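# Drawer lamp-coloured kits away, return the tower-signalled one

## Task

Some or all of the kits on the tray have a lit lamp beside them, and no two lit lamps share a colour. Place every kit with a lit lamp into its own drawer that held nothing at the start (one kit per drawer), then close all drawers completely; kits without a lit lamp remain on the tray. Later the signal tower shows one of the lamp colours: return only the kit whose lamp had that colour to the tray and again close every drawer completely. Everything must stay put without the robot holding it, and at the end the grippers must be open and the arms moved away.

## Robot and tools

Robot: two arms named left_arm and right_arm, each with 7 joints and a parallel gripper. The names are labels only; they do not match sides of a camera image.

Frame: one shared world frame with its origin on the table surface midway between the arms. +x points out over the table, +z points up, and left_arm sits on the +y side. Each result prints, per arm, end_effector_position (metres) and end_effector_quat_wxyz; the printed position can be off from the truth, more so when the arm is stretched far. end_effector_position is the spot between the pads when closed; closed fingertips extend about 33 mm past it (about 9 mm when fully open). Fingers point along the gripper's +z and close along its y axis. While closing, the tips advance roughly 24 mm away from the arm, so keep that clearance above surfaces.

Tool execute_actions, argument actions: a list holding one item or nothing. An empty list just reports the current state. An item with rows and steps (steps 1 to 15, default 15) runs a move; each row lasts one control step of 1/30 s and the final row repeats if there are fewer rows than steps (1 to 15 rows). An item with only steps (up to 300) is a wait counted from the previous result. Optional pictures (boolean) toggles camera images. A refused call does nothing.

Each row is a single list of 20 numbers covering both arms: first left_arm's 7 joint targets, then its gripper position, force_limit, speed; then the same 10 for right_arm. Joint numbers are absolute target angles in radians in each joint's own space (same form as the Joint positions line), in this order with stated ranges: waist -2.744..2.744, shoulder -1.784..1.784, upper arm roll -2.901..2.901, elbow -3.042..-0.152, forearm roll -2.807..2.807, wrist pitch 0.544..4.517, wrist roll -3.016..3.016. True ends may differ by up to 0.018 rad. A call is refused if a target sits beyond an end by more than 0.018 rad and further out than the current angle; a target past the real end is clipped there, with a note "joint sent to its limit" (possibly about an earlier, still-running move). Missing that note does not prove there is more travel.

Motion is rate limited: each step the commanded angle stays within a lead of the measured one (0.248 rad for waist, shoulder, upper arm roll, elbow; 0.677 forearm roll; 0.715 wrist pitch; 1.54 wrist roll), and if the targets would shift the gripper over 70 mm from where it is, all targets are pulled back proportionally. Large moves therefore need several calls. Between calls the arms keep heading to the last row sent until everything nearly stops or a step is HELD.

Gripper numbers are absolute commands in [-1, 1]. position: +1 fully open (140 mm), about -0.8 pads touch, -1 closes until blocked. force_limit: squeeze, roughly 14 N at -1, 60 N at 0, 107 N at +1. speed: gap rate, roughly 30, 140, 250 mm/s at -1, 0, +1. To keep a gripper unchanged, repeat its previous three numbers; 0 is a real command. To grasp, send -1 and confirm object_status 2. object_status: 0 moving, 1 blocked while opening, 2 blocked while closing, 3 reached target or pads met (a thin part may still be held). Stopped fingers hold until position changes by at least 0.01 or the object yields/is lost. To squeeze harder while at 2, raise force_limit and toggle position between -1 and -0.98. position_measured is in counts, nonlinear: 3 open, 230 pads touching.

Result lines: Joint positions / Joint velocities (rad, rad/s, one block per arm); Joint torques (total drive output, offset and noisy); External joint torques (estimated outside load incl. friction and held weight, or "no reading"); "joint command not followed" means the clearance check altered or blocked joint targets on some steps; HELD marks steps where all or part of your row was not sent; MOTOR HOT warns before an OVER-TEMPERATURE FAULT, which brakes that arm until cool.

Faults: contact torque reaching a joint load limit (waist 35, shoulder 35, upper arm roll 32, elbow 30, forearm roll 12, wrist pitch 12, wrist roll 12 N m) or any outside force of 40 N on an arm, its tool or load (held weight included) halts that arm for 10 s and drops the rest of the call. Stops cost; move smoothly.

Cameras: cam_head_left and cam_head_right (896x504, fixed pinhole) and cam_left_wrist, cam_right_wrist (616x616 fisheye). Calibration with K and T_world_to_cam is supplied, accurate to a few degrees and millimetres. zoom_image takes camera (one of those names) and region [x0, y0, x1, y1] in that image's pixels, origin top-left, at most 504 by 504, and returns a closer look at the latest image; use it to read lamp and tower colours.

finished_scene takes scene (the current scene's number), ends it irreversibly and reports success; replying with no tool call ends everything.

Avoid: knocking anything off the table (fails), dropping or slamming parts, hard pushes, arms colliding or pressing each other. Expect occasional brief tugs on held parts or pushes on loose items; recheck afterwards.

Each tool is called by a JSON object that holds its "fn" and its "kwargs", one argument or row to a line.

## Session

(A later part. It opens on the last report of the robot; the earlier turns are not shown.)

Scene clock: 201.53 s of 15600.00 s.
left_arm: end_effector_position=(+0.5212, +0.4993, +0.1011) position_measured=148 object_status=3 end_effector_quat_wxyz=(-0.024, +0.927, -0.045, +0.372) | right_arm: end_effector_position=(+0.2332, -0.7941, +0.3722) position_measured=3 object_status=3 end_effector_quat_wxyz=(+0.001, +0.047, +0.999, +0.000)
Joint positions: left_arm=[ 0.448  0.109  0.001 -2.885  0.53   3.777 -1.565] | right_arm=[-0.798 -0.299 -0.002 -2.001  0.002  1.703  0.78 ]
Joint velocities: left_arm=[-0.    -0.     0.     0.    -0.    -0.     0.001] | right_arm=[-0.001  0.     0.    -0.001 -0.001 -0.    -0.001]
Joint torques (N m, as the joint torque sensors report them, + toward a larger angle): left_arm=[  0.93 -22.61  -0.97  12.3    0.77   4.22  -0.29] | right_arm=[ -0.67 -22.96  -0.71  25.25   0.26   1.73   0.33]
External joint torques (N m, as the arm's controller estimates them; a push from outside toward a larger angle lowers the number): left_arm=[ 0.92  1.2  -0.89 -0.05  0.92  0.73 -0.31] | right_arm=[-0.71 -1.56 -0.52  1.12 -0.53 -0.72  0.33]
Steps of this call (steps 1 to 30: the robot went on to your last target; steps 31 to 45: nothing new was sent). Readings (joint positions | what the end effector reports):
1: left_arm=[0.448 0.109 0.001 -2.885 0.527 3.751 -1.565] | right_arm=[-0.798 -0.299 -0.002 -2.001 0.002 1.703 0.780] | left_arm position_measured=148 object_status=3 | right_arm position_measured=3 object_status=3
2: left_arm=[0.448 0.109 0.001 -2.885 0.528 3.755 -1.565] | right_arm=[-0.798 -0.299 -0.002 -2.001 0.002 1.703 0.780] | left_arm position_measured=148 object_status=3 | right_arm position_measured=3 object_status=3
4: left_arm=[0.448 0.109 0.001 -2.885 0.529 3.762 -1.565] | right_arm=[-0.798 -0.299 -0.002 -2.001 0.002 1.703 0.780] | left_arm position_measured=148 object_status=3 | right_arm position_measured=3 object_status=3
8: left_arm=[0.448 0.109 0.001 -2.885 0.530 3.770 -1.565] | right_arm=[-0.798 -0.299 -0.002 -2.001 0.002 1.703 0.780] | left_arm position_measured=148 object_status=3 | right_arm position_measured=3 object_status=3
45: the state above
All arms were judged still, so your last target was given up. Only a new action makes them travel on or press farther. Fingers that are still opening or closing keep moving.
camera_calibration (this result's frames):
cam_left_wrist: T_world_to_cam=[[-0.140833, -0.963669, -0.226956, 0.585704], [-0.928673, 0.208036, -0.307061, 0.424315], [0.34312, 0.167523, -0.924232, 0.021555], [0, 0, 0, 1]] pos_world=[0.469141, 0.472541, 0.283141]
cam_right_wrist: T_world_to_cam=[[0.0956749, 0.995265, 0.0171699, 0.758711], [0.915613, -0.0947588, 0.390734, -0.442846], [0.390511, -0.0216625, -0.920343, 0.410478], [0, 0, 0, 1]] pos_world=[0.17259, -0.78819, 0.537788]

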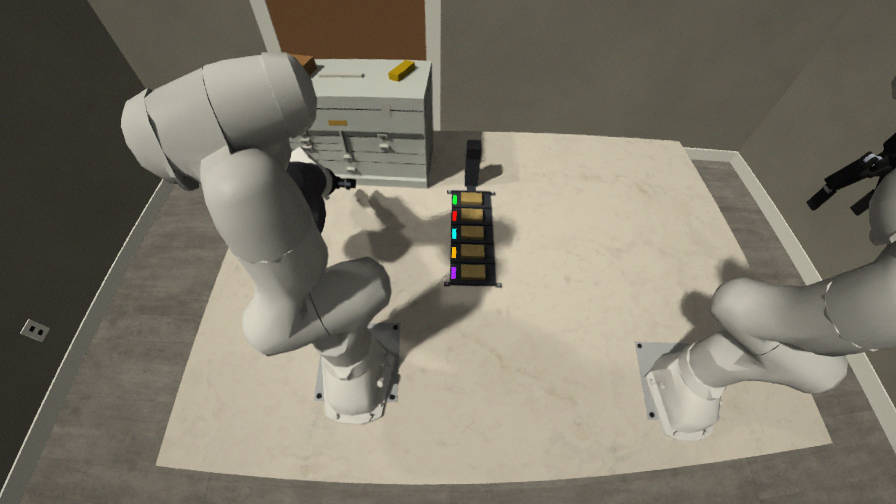

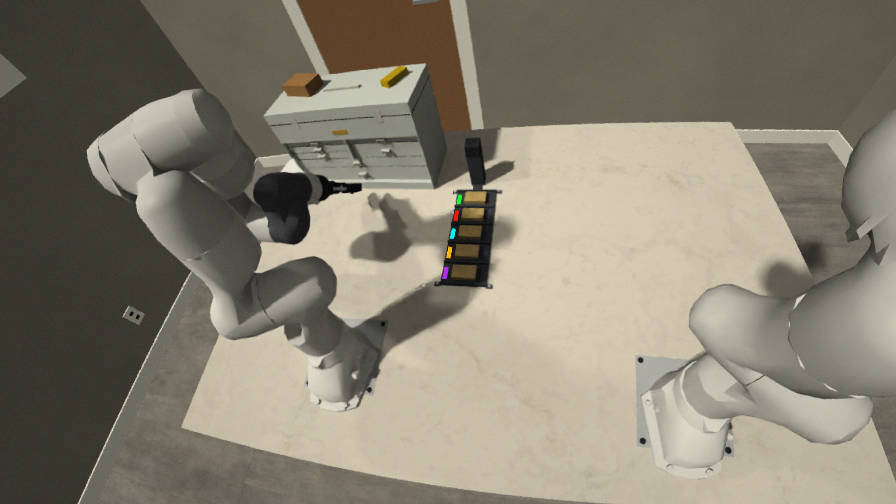

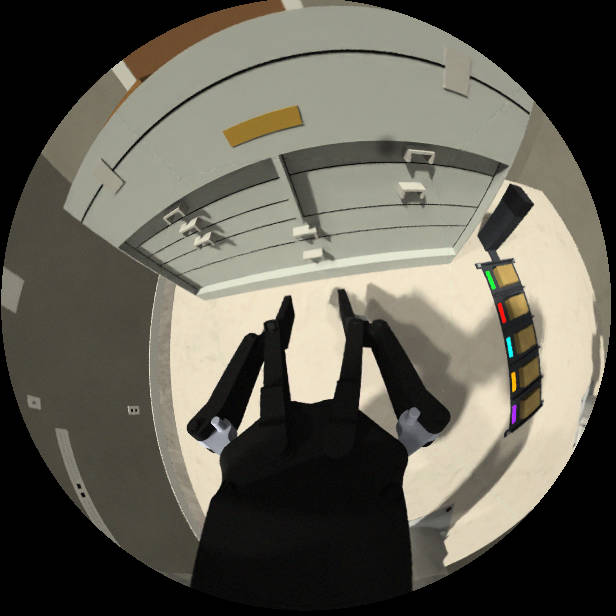

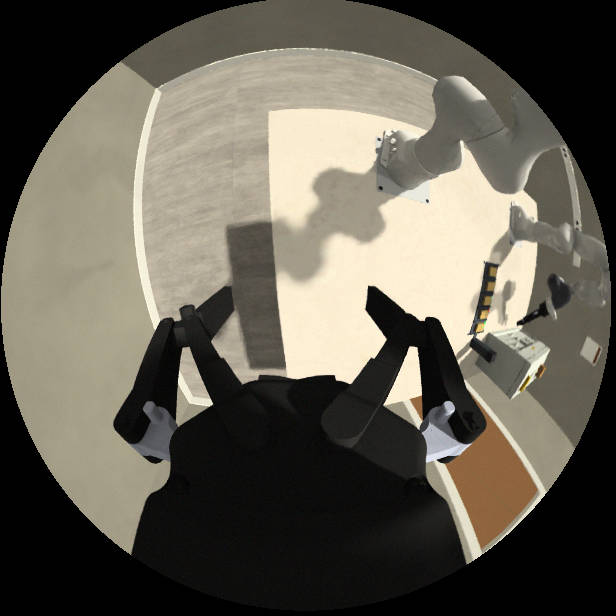

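{"fn": "execute_actions", "kwargs": {
  "actions": [
    {"rows":[[0.334,0.188,0,-2.748,0.418,3.725,-1.571,-0.15,0,0,-0.8,-0.3,0,-2.0,0,1.7,0.785,1,0,0]],"steps":15}
  ],
  "pictures": false
}}

{"fn": "execute_actions", "kwargs": {
  "actions": [
    {"steps":30}
  ]
}}

{"fn": "zoom_image", "kwargs": {
  "camera": "cam_left_wrist",
  "region": [200, 180, 440, 360]
}}

Scene clock: 234.00 s of 15600.00 s.
left_arm: end_effector_position=(+0.5772, +0.4886, +0.1049) position_measured=148 object_status=3 end_effector_quat_wxyz=(-0.028, +0.923, -0.048, +0.380) | right_arm: end_effector_position=(+0.2332, -0.7940, +0.3722) position_measured=3 object_status=3 end_effector_quat_wxyz=(+0.001, +0.047, +0.999, +0.000)
Joint positions: left_arm=[ 0.337  0.186 -0.001 -2.75   0.423  3.732 -1.565] | right_arm=[-0.798 -0.299 -0.002 -2.001  0.002  1.703  0.78 ]
Joint velocities: left_arm=[ 0.     0.001  0.     0.    -0.016 -0.015 -0.   ] | right_arm=[-0.001  0.     0.001 -0.     0.    -0.001 -0.001]
Joint torques (N m, as the joint torque sensors report them, + toward a larger angle): left_arm=[ -2.08 -26.79   0.69  13.82  -0.67   2.89  -0.28] | right_arm=[ -0.83 -23.37  -0.43  25.08   0.19   1.81   0.44]
External joint torques (N m, as the arm's controller estimates them; a push from outside toward a larger angle lowers the number): left_arm=[-2.09  0.82  0.78  0.26 -0.55 -0.6  -0.3 ] | right_arm=[-0.85 -1.81 -0.2   0.85 -0.6  -0.65  0.44]
Steps of this call (steps 1 to 90: nothing new was sent; then 28.97 s passed at rest; steps 91 to 105: all 15 steps of this action). Readings (joint positions | what the end effector reports):
91: left_arm=[0.423 0.128 0.007 -2.856 0.505 3.769 -1.565] | right_arm=[-0.798 -0.299 -0.002 -2.001 0.002 1.703 0.780] | left_arm position_measured=148 object_status=3 | right_arm position_measured=3 object_status=3
92: left_arm=[0.396 0.150 0.007 -2.818 0.484 3.761 -1.565] | right_arm=[-0.798 -0.299 -0.002 -2.001 0.002 1.703 0.780] | left_arm position_measured=148 object_status=3 | right_arm position_measured=3 object_status=3
94: left_arm=[0.360 0.171 0.001 -2.775 0.458 3.751 -1.565] | right_arm=[-0.798 -0.299 -0.002 -2.001 0.002 1.703 0.780] | left_arm position_measured=148 object_status=3 | right_arm position_measured=3 object_status=3
98: left_arm=[0.339 0.183 -0.001 -2.753 0.434 3.739 -1.565] | right_arm=[-0.798 -0.299 -0.002 -2.001 0.002 1.703 0.780] | left_arm position_measured=148 object_status=3 | right_arm position_measured=3 object_status=3
105: the state above

Scene clock: 235.00 s of 15600.00 s.
left_arm: end_effector_position=(+0.5769, +0.4891, +0.1043) position_measured=148 object_status=3 end_effector_quat_wxyz=(-0.028, +0.924, -0.048, +0.379) | right_arm: end_effector_position=(+0.2332, -0.7940, +0.3722) position_measured=3 object_status=3 end_effector_quat_wxyz=(+0.001, +0.047, +0.999, +0.000)
Joint positions: left_arm=[ 0.337  0.186 -0.001 -2.749  0.421  3.729 -1.565] | right_arm=[-0.798 -0.299 -0.002 -2.001  0.002  1.703  0.78 ]
Joint velocities: left_arm=[-0.    -0.001 -0.001 -0.    -0.     0.     0.001] | right_arm=[ 0.001  0.    -0.002 -0.    -0.     0.     0.001]
Joint torques (N m, as the joint torque sensors report them, + toward a larger angle): left_arm=[ -2.1  -26.3    0.42  13.81  -0.71   3.03  -0.21] | right_arm=[ -0.8  -23.78  -0.68  25.19   0.26   1.8    0.35]
External joint torques (N m, as the arm's controller estimates them; a push from outside toward a larger angle lowers the number): left_arm=[-2.13  1.43  0.48  0.13 -0.58 -0.48 -0.23] | right_arm=[-0.76 -2.43 -0.38  1.08 -0.52 -0.65  0.35]
Steps of this call (steps 1 to 15: the robot went on to your last target; steps 16 to 30: nothing new was sent). Readings (joint positions | what the end effector reports):
1: left_arm=[0.337 0.186 -0.001 -2.750 0.422 3.731 -1.565] | right_arm=[-0.798 -0.299 -0.002 -2.001 0.002 1.703 0.780] | left_arm position_measured=148 object_status=3 | right_arm position_measured=3 object_status=3
2: left_arm=[0.337 0.186 -0.001 -2.750 0.422 3.731 -1.565] | right_arm=[-0.798 -0.299 -0.002 -2.001 0.002 1.703 0.780] | left_arm position_measured=148 object_status=3 | right_arm position_measured=3 object_status=3
4: left_arm=[0.337 0.186 -0.001 -2.750 0.421 3.730 -1.565] | right_arm=[-0.798 -0.299 -0.002 -2.001 0.002 1.703 0.780] | left_arm position_measured=148 object_status=3 | right_arm position_measured=3 object_status=3
8: left_arm=[0.337 0.186 -0.001 -2.750 0.421 3.730 -1.565] | right_arm=[-0.798 -0.299 -0.002 -2.001 0.002 1.703 0.780] | left_arm position_measured=148 object_status=3 | right_arm position_measured=3 object_status=3
30: the state above
All arms were judged still, so your last target was given up. Only a new action makes them travel on or press farther. Fingers that are still opening or closing keep moving.
camera_calibration (this result's frames):
cam_left_wrist: T_world_to_cam=[[-0.139014, -0.961476, -0.237148, 0.583346], [-0.923714, 0.212218, -0.31893, 0.475463], [0.35697, 0.174722, -0.91763, -0.00509897], [0, 0, 0, 1]] pos_world=[0.522105, 0.460862, 0.2853]
cam_right_wrist: T_world_to_cam=[[0.0956671, 0.995266, 0.0171423, 0.758718], [0.91561, -0.0947406, 0.390746, -0.442849], [0.39052, -0.0216858, -0.920339, 0.410473], [0, 0, 0, 1]] pos_world=[0.172595, -0.78818, 0.53781]

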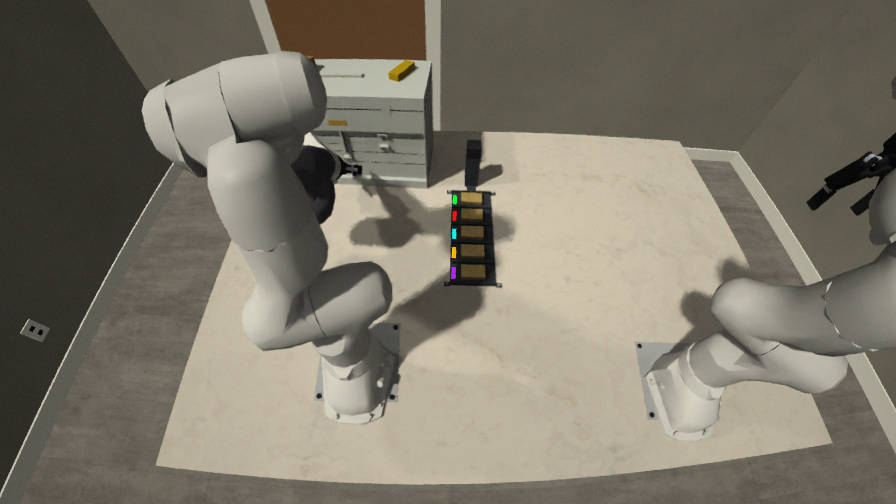

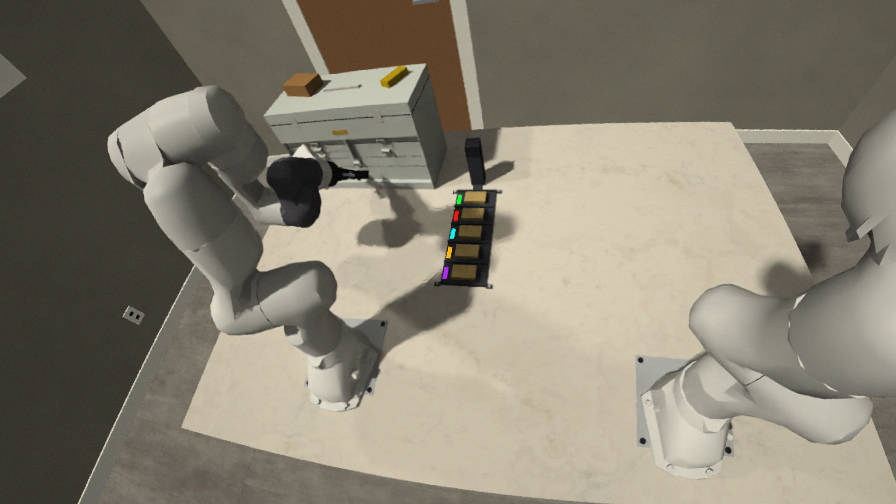

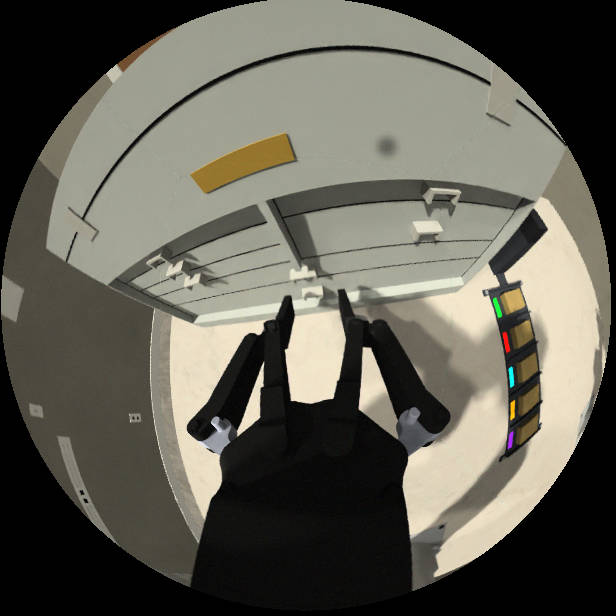

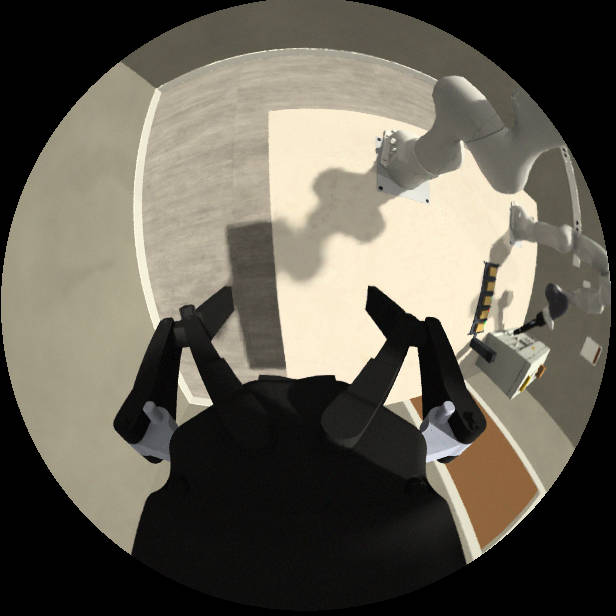

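Region (200, 180, 440, 360) of cam_left_wrist's 616x616 image, scaled by 2.100, with more detail than that image has; it fills the top 378 rows of this view, and the rest is white.

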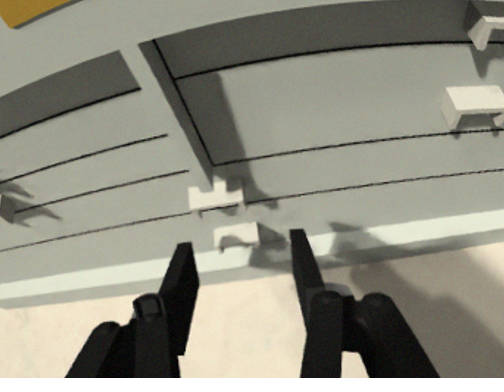

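{"fn": "execute_actions", "kwargs": {
  "actions": [
    {"rows":[[0.318,0.272,0,-2.683,0.40,3.75,-1.571,-0.15,0,0,-0.8,-0.3,0,-2.0,0,1.7,0.785,1,0,0],[0.318,0.272,0,-2.683,0.40,3.75,-1.571,-0.15,0,0,-0.8,-0.3,0,-2.0,0,1.7,0.785,1,0,0],[0.318,0.272,0,-2.683,0.40,3.75,-1.571,-0.15,0,0,-0.8,-0.3,0,-2.0,0,1.7,0.785,1,0,0],[0.318,0.272,0,-2.683,0.40,3.75,-1.571,-0.15,0,0,-0.8,-0.3,0,-2.0,0,1.7,0.785,1,0,0],[0.318,0.272,0,-2.683,0.40,3.75,-1.571,-0.15,0,0,-0.8,-0.3,0,-2.0,0,1.7,0.785,1,0,0],[0.318,0.272,0,-2.683,0.40,3.75,-1.571,-0.15,0,0,-0.8,-0.3,0,-2.0,0,1.7,0.785,1,0,0],[0.318,0.272,0,-2.683,0.40,3.75,-1.571,-0.15,0,0,-0.8,-0.3,0,-2.0,0,1.7,0.785,1,0,0],[0.301,0.3575,0,-2.618,0.385,3.773,-1.571,-0.15,0,0,-0.8,-0.3,0,-2.0,0,1.7,0.785,1,0,0]],"steps":15}
  ],
  "pictures": false
}}

{"fn": "execute_actions", "kwargs": {
  "actions": [
    {"steps":30}
  ]
}}

{"fn": "zoom_image", "kwargs": {
  "camera": "cam_left_wrist",
  "region": [200, 180, 440, 360]
}}

{"fn": "zoom_image", "kwargs": {
  "camera": "cam_head_right",
  "region": [290, 120, 450, 220]
}}

Scene clock: 278.77 s of 15600.00 s.
left_arm: end_effector_position=(+0.6013, +0.4890, +0.0846) position_measured=148 object_status=3 end_effector_quat_wxyz=(-0.022, +0.923, -0.045, +0.383) | right_arm: end_effector_position=(+0.2332, -0.7940, +0.3722) position_measured=3 object_status=3 end_effector_quat_wxyz=(+0.001, +0.047, +0.999, +0.000)
Joint positions: left_arm=[ 0.316  0.299  0.001 -2.663  0.399  3.76  -1.565] | right_arm=[-0.798 -0.299 -0.002 -2.001  0.002  1.703  0.78 ]
Joint velocities: left_arm=[-0.002  0.001  0.001 -0.    -0.001 -0.001  0.001] | right_arm=[ 0.001 -0.001  0.     0.     0.    -0.001 -0.001]
Joint torques (N m, as the joint torque sensors report them, + toward a larger angle): left_arm=[ -1.46 -27.96  -0.7   16.19   0.08   3.06   0.15] | right_arm=[ -0.5  -23.46  -0.78  25.03   0.3    1.81   0.38]
External joint torques (N m, as the arm's controller estimates them; a push from outside toward a larger angle lowers the number): left_arm=[-1.42  2.67 -0.55  3.06  0.17 -0.43  0.13] | right_arm=[-0.58 -2.   -0.62  0.86 -0.5  -0.64  0.38]
FORCE FAULT: contact force on the left arm reached its limit, and that arm stopped for 10 seconds. The contact can be on any part of that arm, not only on its tool. That arm's remaining commands of this call were not run. That arm holds still and accepts commands again. Move the arm away from the contact; if what it grips holds it there, let go first. Pushing or pulling that hard again can fault the arm again.
The stop of the left arm began at step 100 of this call (marked STOPPED below). From that step on that arm followed nothing that you had sent. 6 of its steps, steps kept back included, did not run and will not run. Nothing is kept back now, and the robot has no last target.
Steps of this call (steps 1 to 90: nothing new was sent; then 30.43 s passed at rest; steps 91 to 105: all 15 steps of this action; steps 106 to 400: the stop continued). Readings (joint positions | what the end effector reports):
91: left_arm=[0.334 0.203 -0.000 -2.733 0.417 3.733 -1.565] | right_arm=[-0.798 -0.299 -0.002 -2.001 0.002 1.703 0.780] | left_arm position_measured=148 object_status=3 | right_arm position_measured=3 object_status=3
92: left_arm=[0.330 0.226 -0.000 -2.714 0.413 3.736 -1.565] | right_arm=[-0.798 -0.299 -0.002 -2.001 0.002 1.703 0.780] | left_arm position_measured=148 object_status=3 | right_arm position_measured=3 object_status=3
94: left_arm=[0.324 0.254 -0.000 -2.697 0.409 3.738 -1.565] | right_arm=[-0.798 -0.299 -0.002 -2.001 0.002 1.703 0.780] | left_arm position_measured=148 object_status=3 | right_arm position_measured=3 object_status=3
98: left_arm=[0.318 0.286 0.001 -2.671 0.401 3.747 -1.565] | right_arm=[-0.798 -0.299 -0.002 -2.001 0.002 1.703 0.780] | left_arm position_measured=148 object_status=3 | right_arm position_measured=3 object_status=3
100: left_arm=[0.316 0.303 0.001 -2.658 0.399 3.760 -1.565] | right_arm=[-0.798 -0.299 -0.002 -2.001 0.002 1.703 0.780] | left_arm position_measured=148 object_status=3 | right_arm position_measured=3 object_status=3 STOPPED (the left arm)
400: the state above

Scene clock: 278.80 s of 15600.00 s.
left_arm: end_effector_position=(+0.6013, +0.4890, +0.0846) position_measured=148 object_status=3 end_effector_quat_wxyz=(-0.022, +0.923, -0.045, +0.383) | right_arm: end_effector_position=(+0.2332, -0.7940, +0.3722) position_measured=3 object_status=3 end_effector_quat_wxyz=(+0.001, +0.047, +0.999, +0.000)
Joint positions: left_arm=[ 0.316  0.299  0.001 -2.663  0.399  3.76  -1.565] | right_arm=[-0.798 -0.299 -0.002 -2.001  0.002  1.703  0.78 ]
Joint velocities: left_arm=[-0.001  0.001 -0.001 -0.001 -0.001  0.    -0.001] | right_arm=[ 0.     0.     0.    -0.     0.001  0.001  0.   ]
Joint torques (N m, as the joint torque sensors report them, + toward a larger angle): left_arm=[ -0.88 -27.84  -1.07  16.8    0.09   3.02   0.17] | right_arm=[ -0.9  -23.92  -0.36  25.23   0.27   1.81   0.38]
External joint torques (N m, as the arm's controller estimates them; a push from outside toward a larger angle lowers the number): left_arm=[-0.86  2.82 -0.93  3.7   0.19 -0.48  0.16] | right_arm=[-0.89 -2.51 -0.09  1.07 -0.52 -0.65  0.38]
A stop began in an earlier call of the same reply, so what this call sent did not run. Send another action.
Steps of this call (step 1: nothing new was sent). Readings (joint positions | what the end effector reports):
1: the state above
camera_calibration (this result's frames):
cam_left_wrist: T_world_to_cam=[[-0.137122, -0.964805, -0.224384, 0.581441], [-0.921572, 0.207311, -0.328217, 0.493656], [0.363183, 0.16178, -0.917565, -0.0292535], [0, 0, 0, 1]] pos_world=[0.545292, 0.46337, 0.265651]
cam_right_wrist: T_world_to_cam=[[0.0956592, 0.995267, 0.0170886, 0.758733], [0.915603, -0.0947118, 0.39077, -0.442859], [0.390539, -0.0217344, -0.92033, 0.410462], [0, 0, 0, 1]] pos_world=[0.172602, -0.788165, 0.53785]

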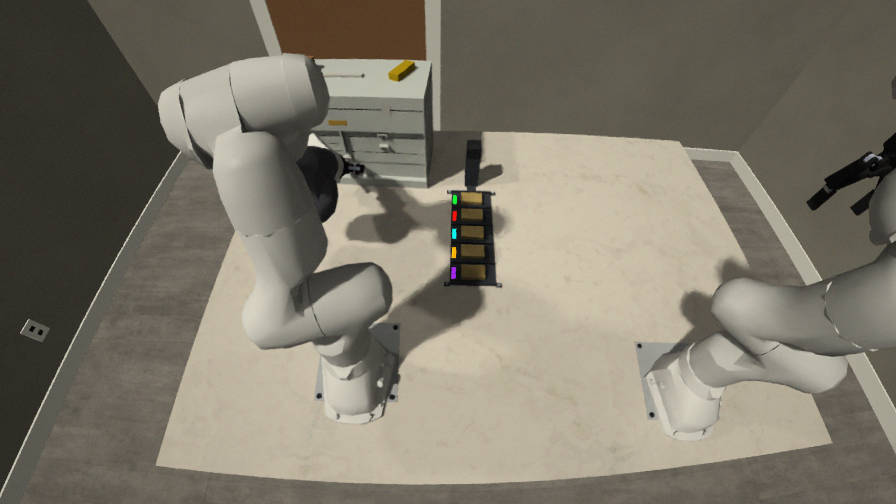

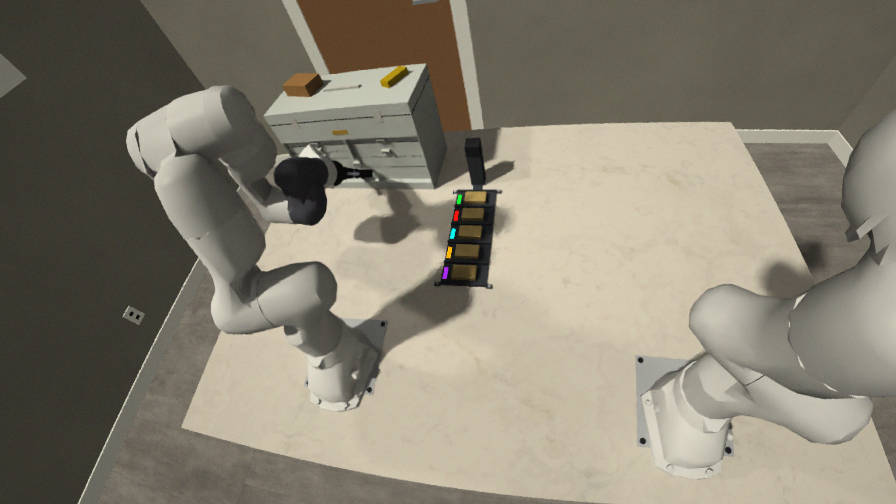

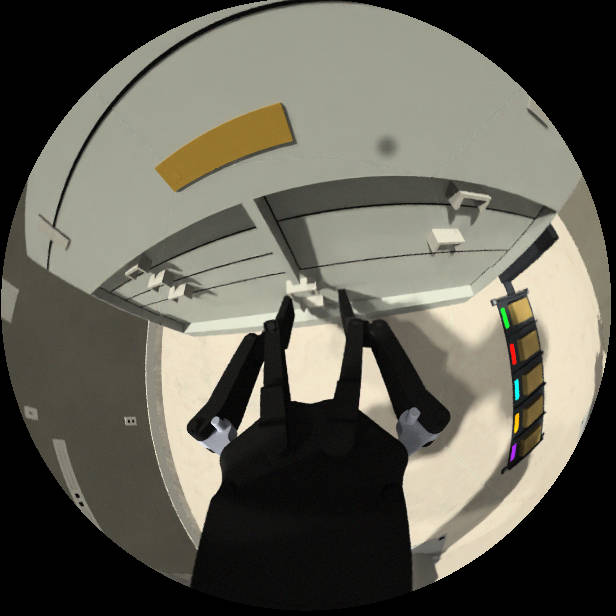

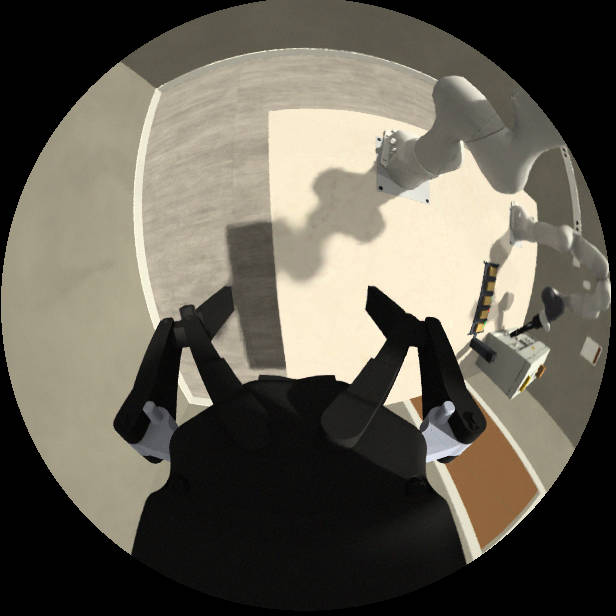

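Region (200, 180, 440, 360) of cam_left_wrist's 616x616 image, scaled by 2.100, with more detail than that image has; it fills the top 378 rows of this view, and the rest is white.

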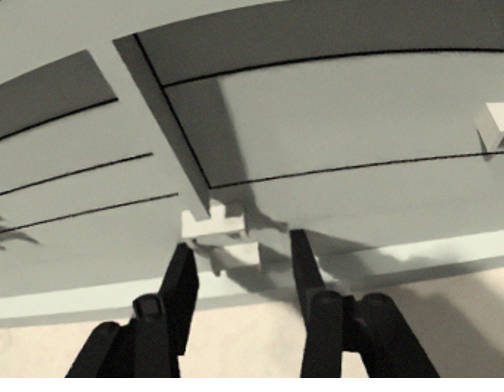

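Region (290, 120, 450, 220) of cam_head_right's 896x504 image, scaled by 3.150, with more detail than that image has; it fills the top 315 rows of this view, and the rest is white.

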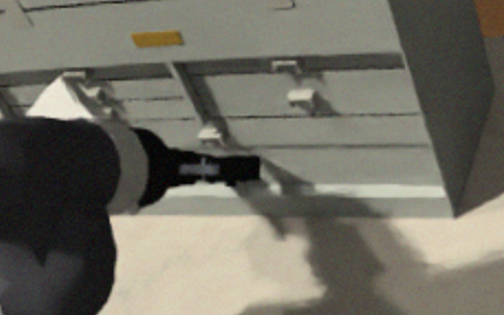

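{"fn": "execute_actions", "kwargs": {
  "actions": [
    {"rows":[[0.32,0.299,0,-2.69,0.402,3.787,-1.571,-0.15,0,0,-0.8,-0.3,0,-2.0,0,1.7,0.785,1,0,0]],"steps":15}
  ],
  "pictures": false
}}

{"fn": "execute_actions", "kwargs": {
  "actions": [
    {"rows":[[0.327,0.339,0,-2.685,0.409,3.82,-1.571,-0.15,0,0,-0.8,-0.3,0,-2.0,0,1.7,0.785,1,0,0]],"steps":15}
  ],
  "pictures": false
}}

{"fn": "execute_actions", "kwargs": {
  "actions": [
    {"rows":[[0.327,0.339,0,-2.67,0.409,3.798,-1.571,-0.15,0,0,-0.8,-0.3,0,-2.0,0,1.7,0.785,1,0,0]],"steps":15}
  ],
  "pictures": false
}}

{"fn": "execute_actions", "kwargs": {
  "actions": [
    {"steps":15}
  ],
  "pictures": false
}}

Scene clock: 319.17 s of 15600.00 s.
left_arm: end_effector_position=(+0.5924, +0.4850, +0.0808) position_measured=148 object_status=3 end_effector_quat_wxyz=(-0.017, +0.923, -0.043, +0.382) | right_arm: end_effector_position=(+0.2332, -0.7940, +0.3722) position_measured=3 object_status=3 end_effector_quat_wxyz=(+0.001, +0.047, +0.999, +0.000)
Joint positions: left_arm=[ 0.318  0.298  0.001 -2.688  0.399  3.782 -1.565] | right_arm=[-0.798 -0.299 -0.002 -2.001  0.002  1.703  0.78 ]
Joint velocities: left_arm=[-0.     0.     0.    -0.    -0.002  0.007  0.001] | right_arm=[-0.001  0.    -0.001  0.001  0.002  0.001 -0.   ]
Joint torques (N m, as the joint torque sensors report them, + toward a larger angle): left_arm=[  0.92 -29.68  -0.77  11.98   0.79   4.17  -0.18] | right_arm=[ -0.81 -23.31  -0.44  25.52   0.25   1.84   0.37]
External joint torques (N m, as the arm's controller estimates them; a push from outside toward a larger angle lowers the number): left_arm=[ 0.92  0.51 -0.64 -0.68  0.88  0.67 -0.19] | right_arm=[-0.74 -1.74 -0.11  1.25 -0.54 -0.63  0.37]
Steps of this call (steps 1 to 90: nothing new was sent; then 36.87 s passed at rest; steps 91 to 105: all 15 steps of this action). Readings (joint positions | what the end effector reports):
91: left_arm=[0.317 0.297 0.001 -2.669 0.399 3.765 -1.565] | right_arm=[-0.798 -0.299 -0.002 -2.001 0.002 1.703 0.780] | left_arm position_measured=148 object_status=3 | right_arm position_measured=3 object_status=3
92: left_arm=[0.318 0.297 0.001 -2.675 0.399 3.768 -1.565] | right_arm=[-0.798 -0.299 -0.002 -2.001 0.002 1.703 0.780] | left_arm position_measured=148 object_status=3 | right_arm position_measured=3 object_status=3
94: left_arm=[0.318 0.298 0.001 -2.684 0.399 3.772 -1.565] | right_arm=[-0.798 -0.299 -0.002 -2.001 0.002 1.703 0.780] | left_arm position_measured=148 object_status=3 | right_arm position_measured=3 object_status=3
98: left_arm=[0.318 0.298 0.001 -2.688 0.399 3.778 -1.565] | right_arm=[-0.798 -0.299 -0.002 -2.001 0.002 1.703 0.780] | left_arm position_measured=148 object_status=3 | right_arm position_measured=3 object_status=3
105: the state above

Scene clock: 319.67 s of 15600.00 s.
left_arm: end_effector_position=(+0.5889, +0.4833, +0.0686) position_measured=148 object_status=3 end_effector_quat_wxyz=(-0.011, +0.923, -0.041, +0.381) | right_arm: end_effector_position=(+0.2332, -0.7940, +0.3722) position_measured=3 object_status=3 end_effector_quat_wxyz=(+0.001, +0.047, +0.999, +0.000)
Joint positions: left_arm=[ 0.324  0.337  0.001 -2.685  0.406  3.814 -1.565] | right_arm=[-0.798 -0.299 -0.002 -2.001  0.002  1.703  0.78 ]
Joint velocities: left_arm=[-0.001 -0.001  0.001  0.001  0.001  0.011 -0.001] | right_arm=[ 0.001  0.     0.001 -0.    -0.    -0.     0.001]
Joint torques (N m, as the joint torque sensors report them, + toward a larger angle): left_arm=[  1.42 -29.59  -0.15  11.9    0.89   4.23  -0.23] | right_arm=[ -0.57 -23.43  -0.29  25.05   0.3    1.81   0.39]
External joint torques (N m, as the arm's controller estimates them; a push from outside toward a larger angle lowers the number): left_arm=[ 1.45  1.1   0.02 -0.04  0.96  0.72 -0.25] | right_arm=[-0.64 -2.02 -0.12  0.94 -0.49 -0.63  0.39]
Steps of this call (steps 1 to 15: all 15 steps of this action). Readings (joint positions | what the end effector reports):
1: left_arm=[0.319 0.305 0.001 -2.686 0.401 3.789 -1.565] | right_arm=[-0.798 -0.299 -0.002 -2.001 0.002 1.703 0.780] | left_arm position_measured=148 object_status=3 | right_arm position_measured=3 object_status=3
2: left_arm=[0.321 0.315 0.001 -2.685 0.402 3.794 -1.565] | right_arm=[-0.798 -0.299 -0.002 -2.001 0.002 1.703 0.780] | left_arm position_measured=148 object_status=3 | right_arm position_measured=3 object_status=3
4: left_arm=[0.323 0.329 0.001 -2.685 0.404 3.800 -1.565] | right_arm=[-0.798 -0.299 -0.002 -2.001 0.002 1.703 0.780] | left_arm position_measured=148 object_status=3 | right_arm position_measured=3 object_status=3
8: left_arm=[0.324 0.337 0.001 -2.685 0.405 3.808 -1.565] | right_arm=[-0.798 -0.299 -0.002 -2.001 0.002 1.703 0.780] | left_arm position_measured=148 object_status=3 | right_arm position_measured=3 object_status=3
15: the state above

Scene clock: 320.17 s of 15600.00 s.
left_arm: end_effector_position=(+0.5939, +0.4859, +0.0705) position_measured=148 object_status=3 end_effector_quat_wxyz=(-0.013, +0.923, -0.042, +0.382) | right_arm: end_effector_position=(+0.2332, -0.7940, +0.3722) position_measured=3 object_status=3 end_effector_quat_wxyz=(+0.001, +0.047, +0.999, +0.000)
Joint positions: left_arm=[ 0.324  0.338  0.001 -2.672  0.406  3.803 -1.565] | right_arm=[-0.798 -0.299 -0.002 -2.001  0.002  1.703  0.78 ]
Joint velocities: left_arm=[-0.001  0.    -0.001  0.001 -0.001 -0.004  0.   ] | right_arm=[-0.001  0.     0.001  0.    -0.001  0.001 -0.001]
Joint torques (N m, as the joint torque sensors report them, + toward a larger angle): left_arm=[  1.42 -29.72  -0.97  12.94   0.92   2.93  -0.19] | right_arm=[ -1.02 -23.39  -0.36  25.14   0.23   1.83   0.38]
External joint torques (N m, as the arm's controller estimates them; a push from outside toward a larger angle lowers the number): left_arm=[ 1.45  1.23 -0.8   0.74  0.99 -0.57 -0.2 ] | right_arm=[-0.96 -1.82 -0.04  0.92 -0.55 -0.63  0.38]
Steps of this call (steps 1 to 15: all 15 steps of this action). Readings (joint positions | what the end effector reports):
1: left_arm=[0.324 0.338 0.001 -2.683 0.406 3.812 -1.565] | right_arm=[-0.798 -0.299 -0.002 -2.001 0.002 1.703 0.780] | left_arm position_measured=148 object_status=3 | right_arm position_measured=3 object_status=3
2: left_arm=[0.324 0.338 0.001 -2.679 0.406 3.810 -1.565] | right_arm=[-0.798 -0.299 -0.002 -2.001 0.002 1.703 0.780] | left_arm position_measured=148 object_status=3 | right_arm position_measured=3 object_status=3
4: left_arm=[0.324 0.338 0.001 -2.674 0.406 3.808 -1.565] | right_arm=[-0.798 -0.299 -0.002 -2.001 0.002 1.703 0.780] | left_arm position_measured=148 object_status=3 | right_arm position_measured=3 object_status=3
8: left_arm=[0.324 0.338 0.001 -2.672 0.406 3.805 -1.565] | right_arm=[-0.798 -0.299 -0.002 -2.001 0.002 1.703 0.780] | left_arm position_measured=148 object_status=3 | right_arm position_measured=3 object_status=3
15: the state above

Scene clock: 320.67 s of 15600.00 s.
left_arm: end_effector_position=(+0.5938, +0.4859, +0.0703) position_measured=148 object_status=3 end_effector_quat_wxyz=(-0.013, +0.923, -0.042, +0.382) | right_arm: end_effector_position=(+0.2332, -0.7940, +0.3722) position_measured=3 object_status=3 end_effector_quat_wxyz=(+0.001, +0.047, +0.999, +0.000)
Joint positions: left_arm=[ 0.324  0.338  0.001 -2.672  0.406  3.802 -1.565] | right_arm=[-0.798 -0.299 -0.002 -2.001  0.002  1.703  0.78 ]
Joint velocities: left_arm=[ 0.001  0.001 -0.001  0.001  0.     0.     0.001] | right_arm=[-0.001  0.001 -0.    -0.001 -0.    -0.     0.   ]
Joint torques (N m, as the joint torque sensors report them, + toward a larger angle): left_arm=[  0.8  -30.35  -0.53  11.67   0.84   3.02  -0.22] | right_arm=[ -0.91 -23.66  -0.46  25.13   0.28   1.81   0.36]
External joint torques (N m, as the arm's controller estimates them; a push from outside toward a larger angle lowers the number): left_arm=[ 0.75  0.6  -0.43 -0.56  0.93 -0.49 -0.24] | right_arm=[-0.81 -2.27 -0.1   1.01 -0.5  -0.63  0.36]
Steps of this call (steps 1 to 15: the robot went on to your last target). Readings (joint positions | what the end effector reports):
1: left_arm=[0.324 0.338 0.001 -2.672 0.406 3.803 -1.565] | right_arm=[-0.798 -0.299 -0.002 -2.001 0.002 1.703 0.780] | left_arm position_measured=148 object_status=3 | right_arm position_measured=3 object_status=3
2: left_arm=[0.324 0.338 0.001 -2.672 0.406 3.803 -1.565] | right_arm=[-0.798 -0.299 -0.002 -2.001 0.002 1.703 0.780] | left_arm position_measured=148 object_status=3 | right_arm position_measured=3 object_status=3
4: left_arm=[0.324 0.338 0.001 -2.672 0.406 3.802 -1.565] | right_arm=[-0.798 -0.299 -0.002 -2.001 0.002 1.703 0.780] | left_arm position_measured=148 object_status=3 | right_arm position_measured=3 object_status=3
8: left_arm=[0.324 0.338 0.001 -2.672 0.406 3.802 -1.565] | right_arm=[-0.798 -0.299 -0.002 -2.001 0.002 1.703 0.780] | left_arm position_measured=148 object_status=3 | right_arm position_measured=3 object_status=3
15: the state above
All arms were judged still, so your last target was given up. Only a new action makes them travel on or press farther. Fingers that are still opening or closing keep moving.

{"fn": "execute_actions", "kwargs": {
  "actions": [
    {"rows":[[0.335,0.339,0,-2.662,0.409,3.796,-1.571,-0.15,0,0,-0.8,-0.3,0,-2.0,0,1.7,0.785,1,0,0]],"steps":15}
  ]
}}

{"fn": "zoom_image", "kwargs": {
  "camera": "cam_left_wrist",
  "region": [200, 180, 440, 360]
}}

Scene clock: 328.10 s of 15600.00 s.
left_arm: end_effector_position=(+0.5967, +0.4916, +0.0728) position_measured=148 object_status=3 end_effector_quat_wxyz=(-0.016, +0.922, -0.039, +0.384) | right_arm: end_effector_position=(+0.2332, -0.7940, +0.3722) position_measured=3 object_status=3 end_effector_quat_wxyz=(+0.001, +0.047, +0.999, +0.000)
Joint positions: left_arm=[ 0.332  0.338  0.001 -2.664  0.407  3.8   -1.565] | right_arm=[-0.798 -0.299 -0.002 -2.001  0.002  1.703  0.78 ]
Joint velocities: left_arm=[ 0.002  0.     0.001  0.001 -0.002 -0.001 -0.   ] | right_arm=[ 0.    -0.001 -0.     0.     0.002  0.    -0.   ]
Joint torques (N m, as the joint torque sensors report them, + toward a larger angle): left_arm=[  1.23 -30.54  -0.45  13.52   0.8    2.93  -0.22] | right_arm=[ -0.65 -23.55  -0.57  25.43   0.31   1.87   0.35]
External joint torques (N m, as the arm's controller estimates them; a push from outside toward a larger angle lowers the number): left_arm=[ 1.11  0.53 -0.41  1.17  0.91 -0.57 -0.24] | right_arm=[-0.66 -2.02 -0.33  1.2  -0.49 -0.59  0.35]
Steps of this call (steps 1 to 90: nothing new was sent; then 3.93 s passed at rest; steps 91 to 105: all 15 steps of this action). Readings (joint positions | what the end effector reports):
91: left_arm=[0.326 0.338 0.001 -2.670 0.407 3.802 -1.565] | right_arm=[-0.798 -0.299 -0.002 -2.001 0.002 1.703 0.780] | left_arm position_measured=148 object_status=3 | right_arm position_measured=3 object_status=3
92: left_arm=[0.328 0.338 0.001 -2.668 0.407 3.801 -1.565] | right_arm=[-0.798 -0.299 -0.002 -2.001 0.002 1.703 0.780] | left_arm position_measured=148 object_status=3 | right_arm position_measured=3 object_status=3
94: left_arm=[0.331 0.338 0.001 -2.665 0.407 3.801 -1.565] | right_arm=[-0.798 -0.299 -0.002 -2.001 0.002 1.703 0.780] | left_arm position_measured=148 object_status=3 | right_arm position_measured=3 object_status=3
98: left_arm=[0.332 0.338 0.001 -2.664 0.407 3.801 -1.565] | right_arm=[-0.798 -0.299 -0.002 -2.001 0.002 1.703 0.780] | left_arm position_measured=148 object_status=3 | right_arm position_measured=3 object_status=3
105: the state above
camera_calibration (this result's frames):
cam_left_wrist: T_world_to_cam=[[-0.131315, -0.968691, -0.210699, 0.578137], [-0.921851, 0.197493, -0.333447, 0.490358], [0.364619, 0.150446, -0.918923, -0.0339995], [0, 0, 0, 1]] pos_world=[0.540352, 0.468309, 0.254078]
cam_right_wrist: T_world_to_cam=[[0.0956607, 0.995267, 0.0170854, 0.758733], [0.915602, -0.0947118, 0.390772, -0.442861], [0.39054, -0.0217381, -0.920329, 0.41046], [0, 0, 0, 1]] pos_world=[0.172602, -0.788164, 0.537853]

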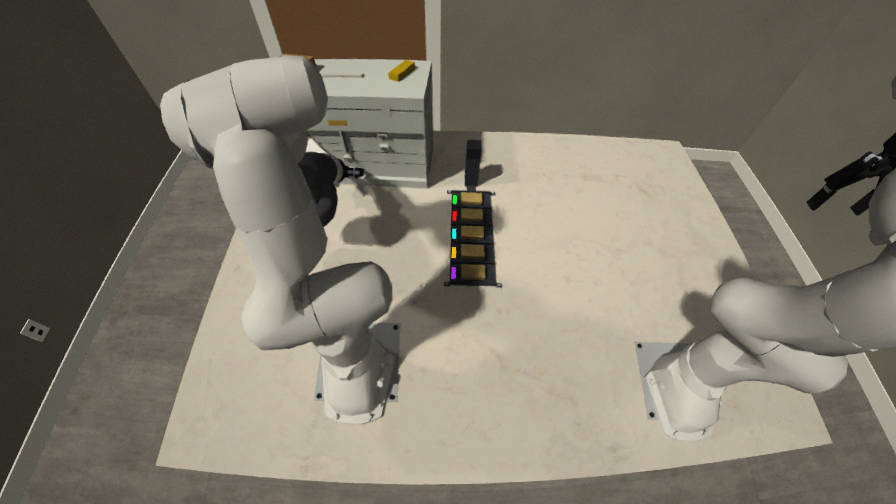

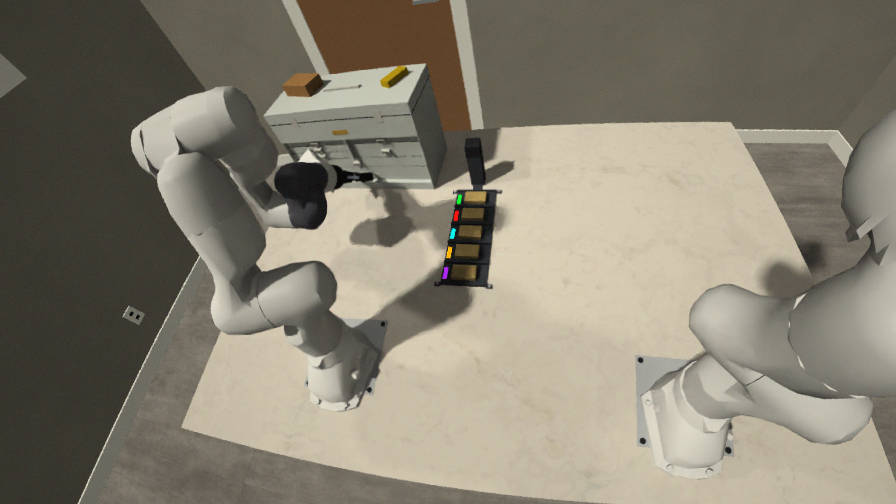

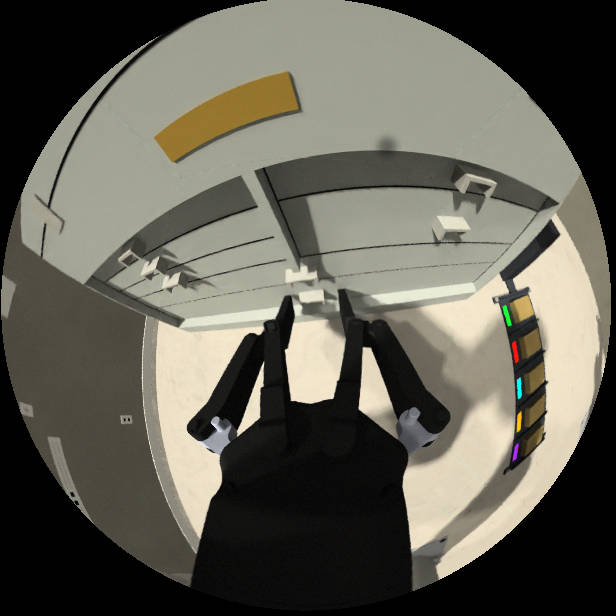

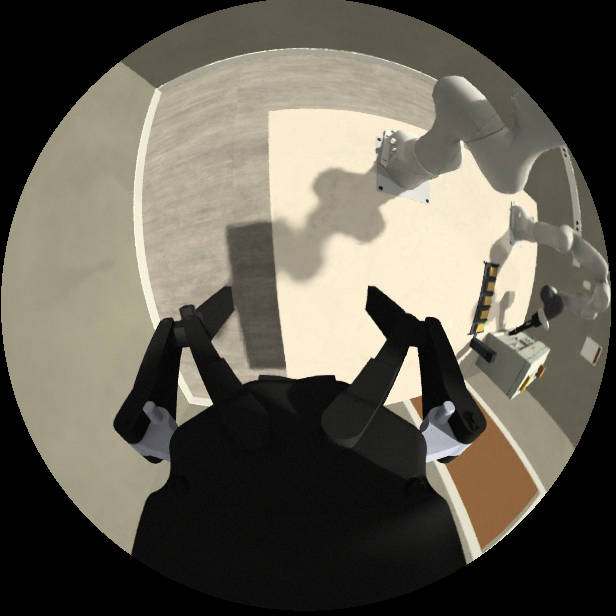

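Region (200, 180, 440, 360) of cam_left_wrist's 616x616 image, scaled by 2.100, with more detail than that image has; it fills the top 378 rows of this view, and the rest is white.

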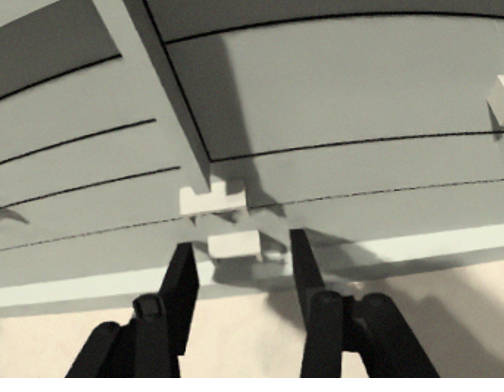

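{"fn": "execute_actions", "kwargs": {
  "actions": [
    {"rows":[[0.341,0.339,0,-2.662,0.409,3.796,-1.571,-0.15,0,0,-0.8,-0.3,0,-2.0,0,1.7,0.785,1,0,0],[0.341,0.339,0,-2.662,0.409,3.796,-1.571,-0.15,0,0,-0.8,-0.3,0,-2.0,0,1.7,0.785,1,0,0],[0.341,0.339,0,-2.662,0.409,3.796,-1.571,-0.15,0,0,-0.8,-0.3,0,-2.0,0,1.7,0.785,1,0,0],[0.341,0.339,0,-2.662,0.409,3.796,-1.571,-0.15,0,0,-0.8,-0.3,0,-2.0,0,1.7,0.785,1,0,0],[0.341,0.339,0,-2.662,0.409,3.796,-1.571,-0.15,0,0,-0.8,-0.3,0,-2.0,0,1.7,0.785,1,0,0],[0.341,0.339,0,-2.662,0.409,3.796,-1.571,-1,-0.3,-0.7,-0.8,-0.3,0,-2.0,0,1.7,0.785,1,0,0]],"steps":15}
  ],
  "pictures": false
}}

{"fn": "execute_actions", "kwargs": {
  "actions": [
    {"steps":20}
  ],
  "pictures": false
}}

Scene clock: 338.40 s of 15600.00 s.
left_arm: end_effector_position=(+0.5961, +0.4951, +0.0728) position_measured=178 object_status=0 end_effector_quat_wxyz=(-0.017, +0.923, -0.037, +0.384) | right_arm: end_effector_position=(+0.2332, -0.7940, +0.3722) position_measured=3 object_status=3 end_effector_quat_wxyz=(+0.001, +0.047, +0.999, +0.000)
Joint positions: left_arm=[ 0.338  0.338  0.001 -2.663  0.407  3.8   -1.565] | right_arm=[-0.798 -0.299 -0.002 -2.001  0.002  1.703  0.78 ]
Joint velocities: left_arm=[-0.001  0.     0.001  0.001  0.    -0.001  0.   ] | right_arm=[-0.     0.001 -0.001  0.     0.001  0.     0.001]
Joint torques (N m, as the joint torque sensors report them, + toward a larger angle): left_arm=[  1.02 -30.57  -0.66  12.69   0.66   3.    -0.19] | right_arm=[ -1.06 -23.65  -0.61  24.93   0.24   1.77   0.43]
External joint torques (N m, as the arm's controller estimates them; a push from outside toward a larger angle lowers the number): left_arm=[ 0.94  0.61 -0.57  0.29  0.76 -0.52 -0.2 ] | right_arm=[-1.   -2.21 -0.28  0.77 -0.54 -0.68  0.43]
Steps of this call (steps 1 to 15: the robot went on to your last target; steps 16 to 90: nothing new was sent; then 6.80 s passed at rest; steps 91 to 105: all 15 steps of this action). Readings (joint positions | what the end effector reports):
91: left_arm=[0.333 0.338 0.001 -2.663 0.407 3.800 -1.565] | right_arm=[-0.798 -0.299 -0.002 -2.001 0.002 1.703 0.780] | left_arm position_measured=148 object_status=3 | right_arm position_measured=3 object_status=3
92: left_arm=[0.335 0.338 0.001 -2.663 0.407 3.800 -1.565] | right_arm=[-0.798 -0.299 -0.002 -2.001 0.002 1.703 0.780] | left_arm position_measured=148 object_status=3 | right_arm position_measured=3 object_status=3
94: left_arm=[0.337 0.338 0.001 -2.663 0.407 3.800 -1.565] | right_arm=[-0.798 -0.299 -0.002 -2.001 0.002 1.703 0.780] | left_arm position_measured=148 object_status=3 | right_arm position_measured=3 object_status=3
98: left_arm=[0.338 0.338 0.001 -2.663 0.407 3.800 -1.565] | right_arm=[-0.798 -0.299 -0.002 -2.001 0.002 1.703 0.780] | left_arm position_measured=155 object_status=0 | right_arm position_measured=3 object_status=3
105: the state above

Scene clock: 339.07 s of 15600.00 s.
left_arm: end_effector_position=(+0.5960, +0.4950, +0.0728) position_measured=192 object_status=2 end_effector_quat_wxyz=(-0.017, +0.923, -0.036, +0.384) | right_arm: end_effector_position=(+0.2332, -0.7940, +0.3722) position_measured=3 object_status=3 end_effector_quat_wxyz=(+0.001, +0.047, +0.999, +0.000)
Joint positions: left_arm=[ 0.338  0.338  0.001 -2.664  0.407  3.8   -1.567] | right_arm=[-0.798 -0.299 -0.002 -2.001  0.002  1.703  0.78 ]
Joint velocities: left_arm=[ 0.002  0.001  0.001  0.     0.    -0.    -0.003] | right_arm=[-0.001  0.     0.     0.     0.001 -0.001 -0.   ]
Joint torques (N m, as the joint torque sensors report them, + toward a larger angle): left_arm=[  0.89 -29.71   0.08  13.16   0.48   2.99  -0.22] | right_arm=[ -1.07 -23.69  -0.58  25.22   0.27   1.79   0.37]
External joint torques (N m, as the arm's controller estimates them; a push from outside toward a larger angle lowers the number): left_arm=[ 0.8   1.44  0.15  0.8   0.57 -0.52 -0.23] | right_arm=[-1.03 -2.18 -0.29  1.   -0.51 -0.67  0.37]
Steps of this call (steps 1 to 15: the robot went on to your last target; steps 16 to 20: nothing new was sent). Readings (joint positions | what the end effector reports):
1: left_arm=[0.338 0.338 0.001 -2.663 0.407 3.800 -1.565] | right_arm=[-0.798 -0.299 -0.002 -2.001 0.002 1.703 0.780] | left_arm position_measured=182 object_status=0 | right_arm position_measured=3 object_status=3
2: left_arm=[0.338 0.338 0.001 -2.663 0.407 3.800 -1.565] | right_arm=[-0.798 -0.299 -0.002 -2.001 0.002 1.703 0.780] | left_arm position_measured=185 object_status=0 | right_arm position_measured=3 object_status=3
4: left_arm=[0.338 0.338 0.001 -2.664 0.407 3.800 -1.565] | right_arm=[-0.798 -0.299 -0.002 -2.001 0.002 1.703 0.780] | left_arm position_measured=192 object_status=0 | right_arm position_measured=3 object_status=3
8: left_arm=[0.338 0.338 0.001 -2.664 0.407 3.800 -1.566] | right_arm=[-0.798 -0.299 -0.002 -2.001 0.002 1.703 0.780] | left_arm position_measured=192 object_status=0 | right_arm position_measured=3 object_status=3
20: the state above
All arms were judged still, so your last target was given up. Only a new action makes them travel on or press farther. Fingers that are still opening or closing keep moving.


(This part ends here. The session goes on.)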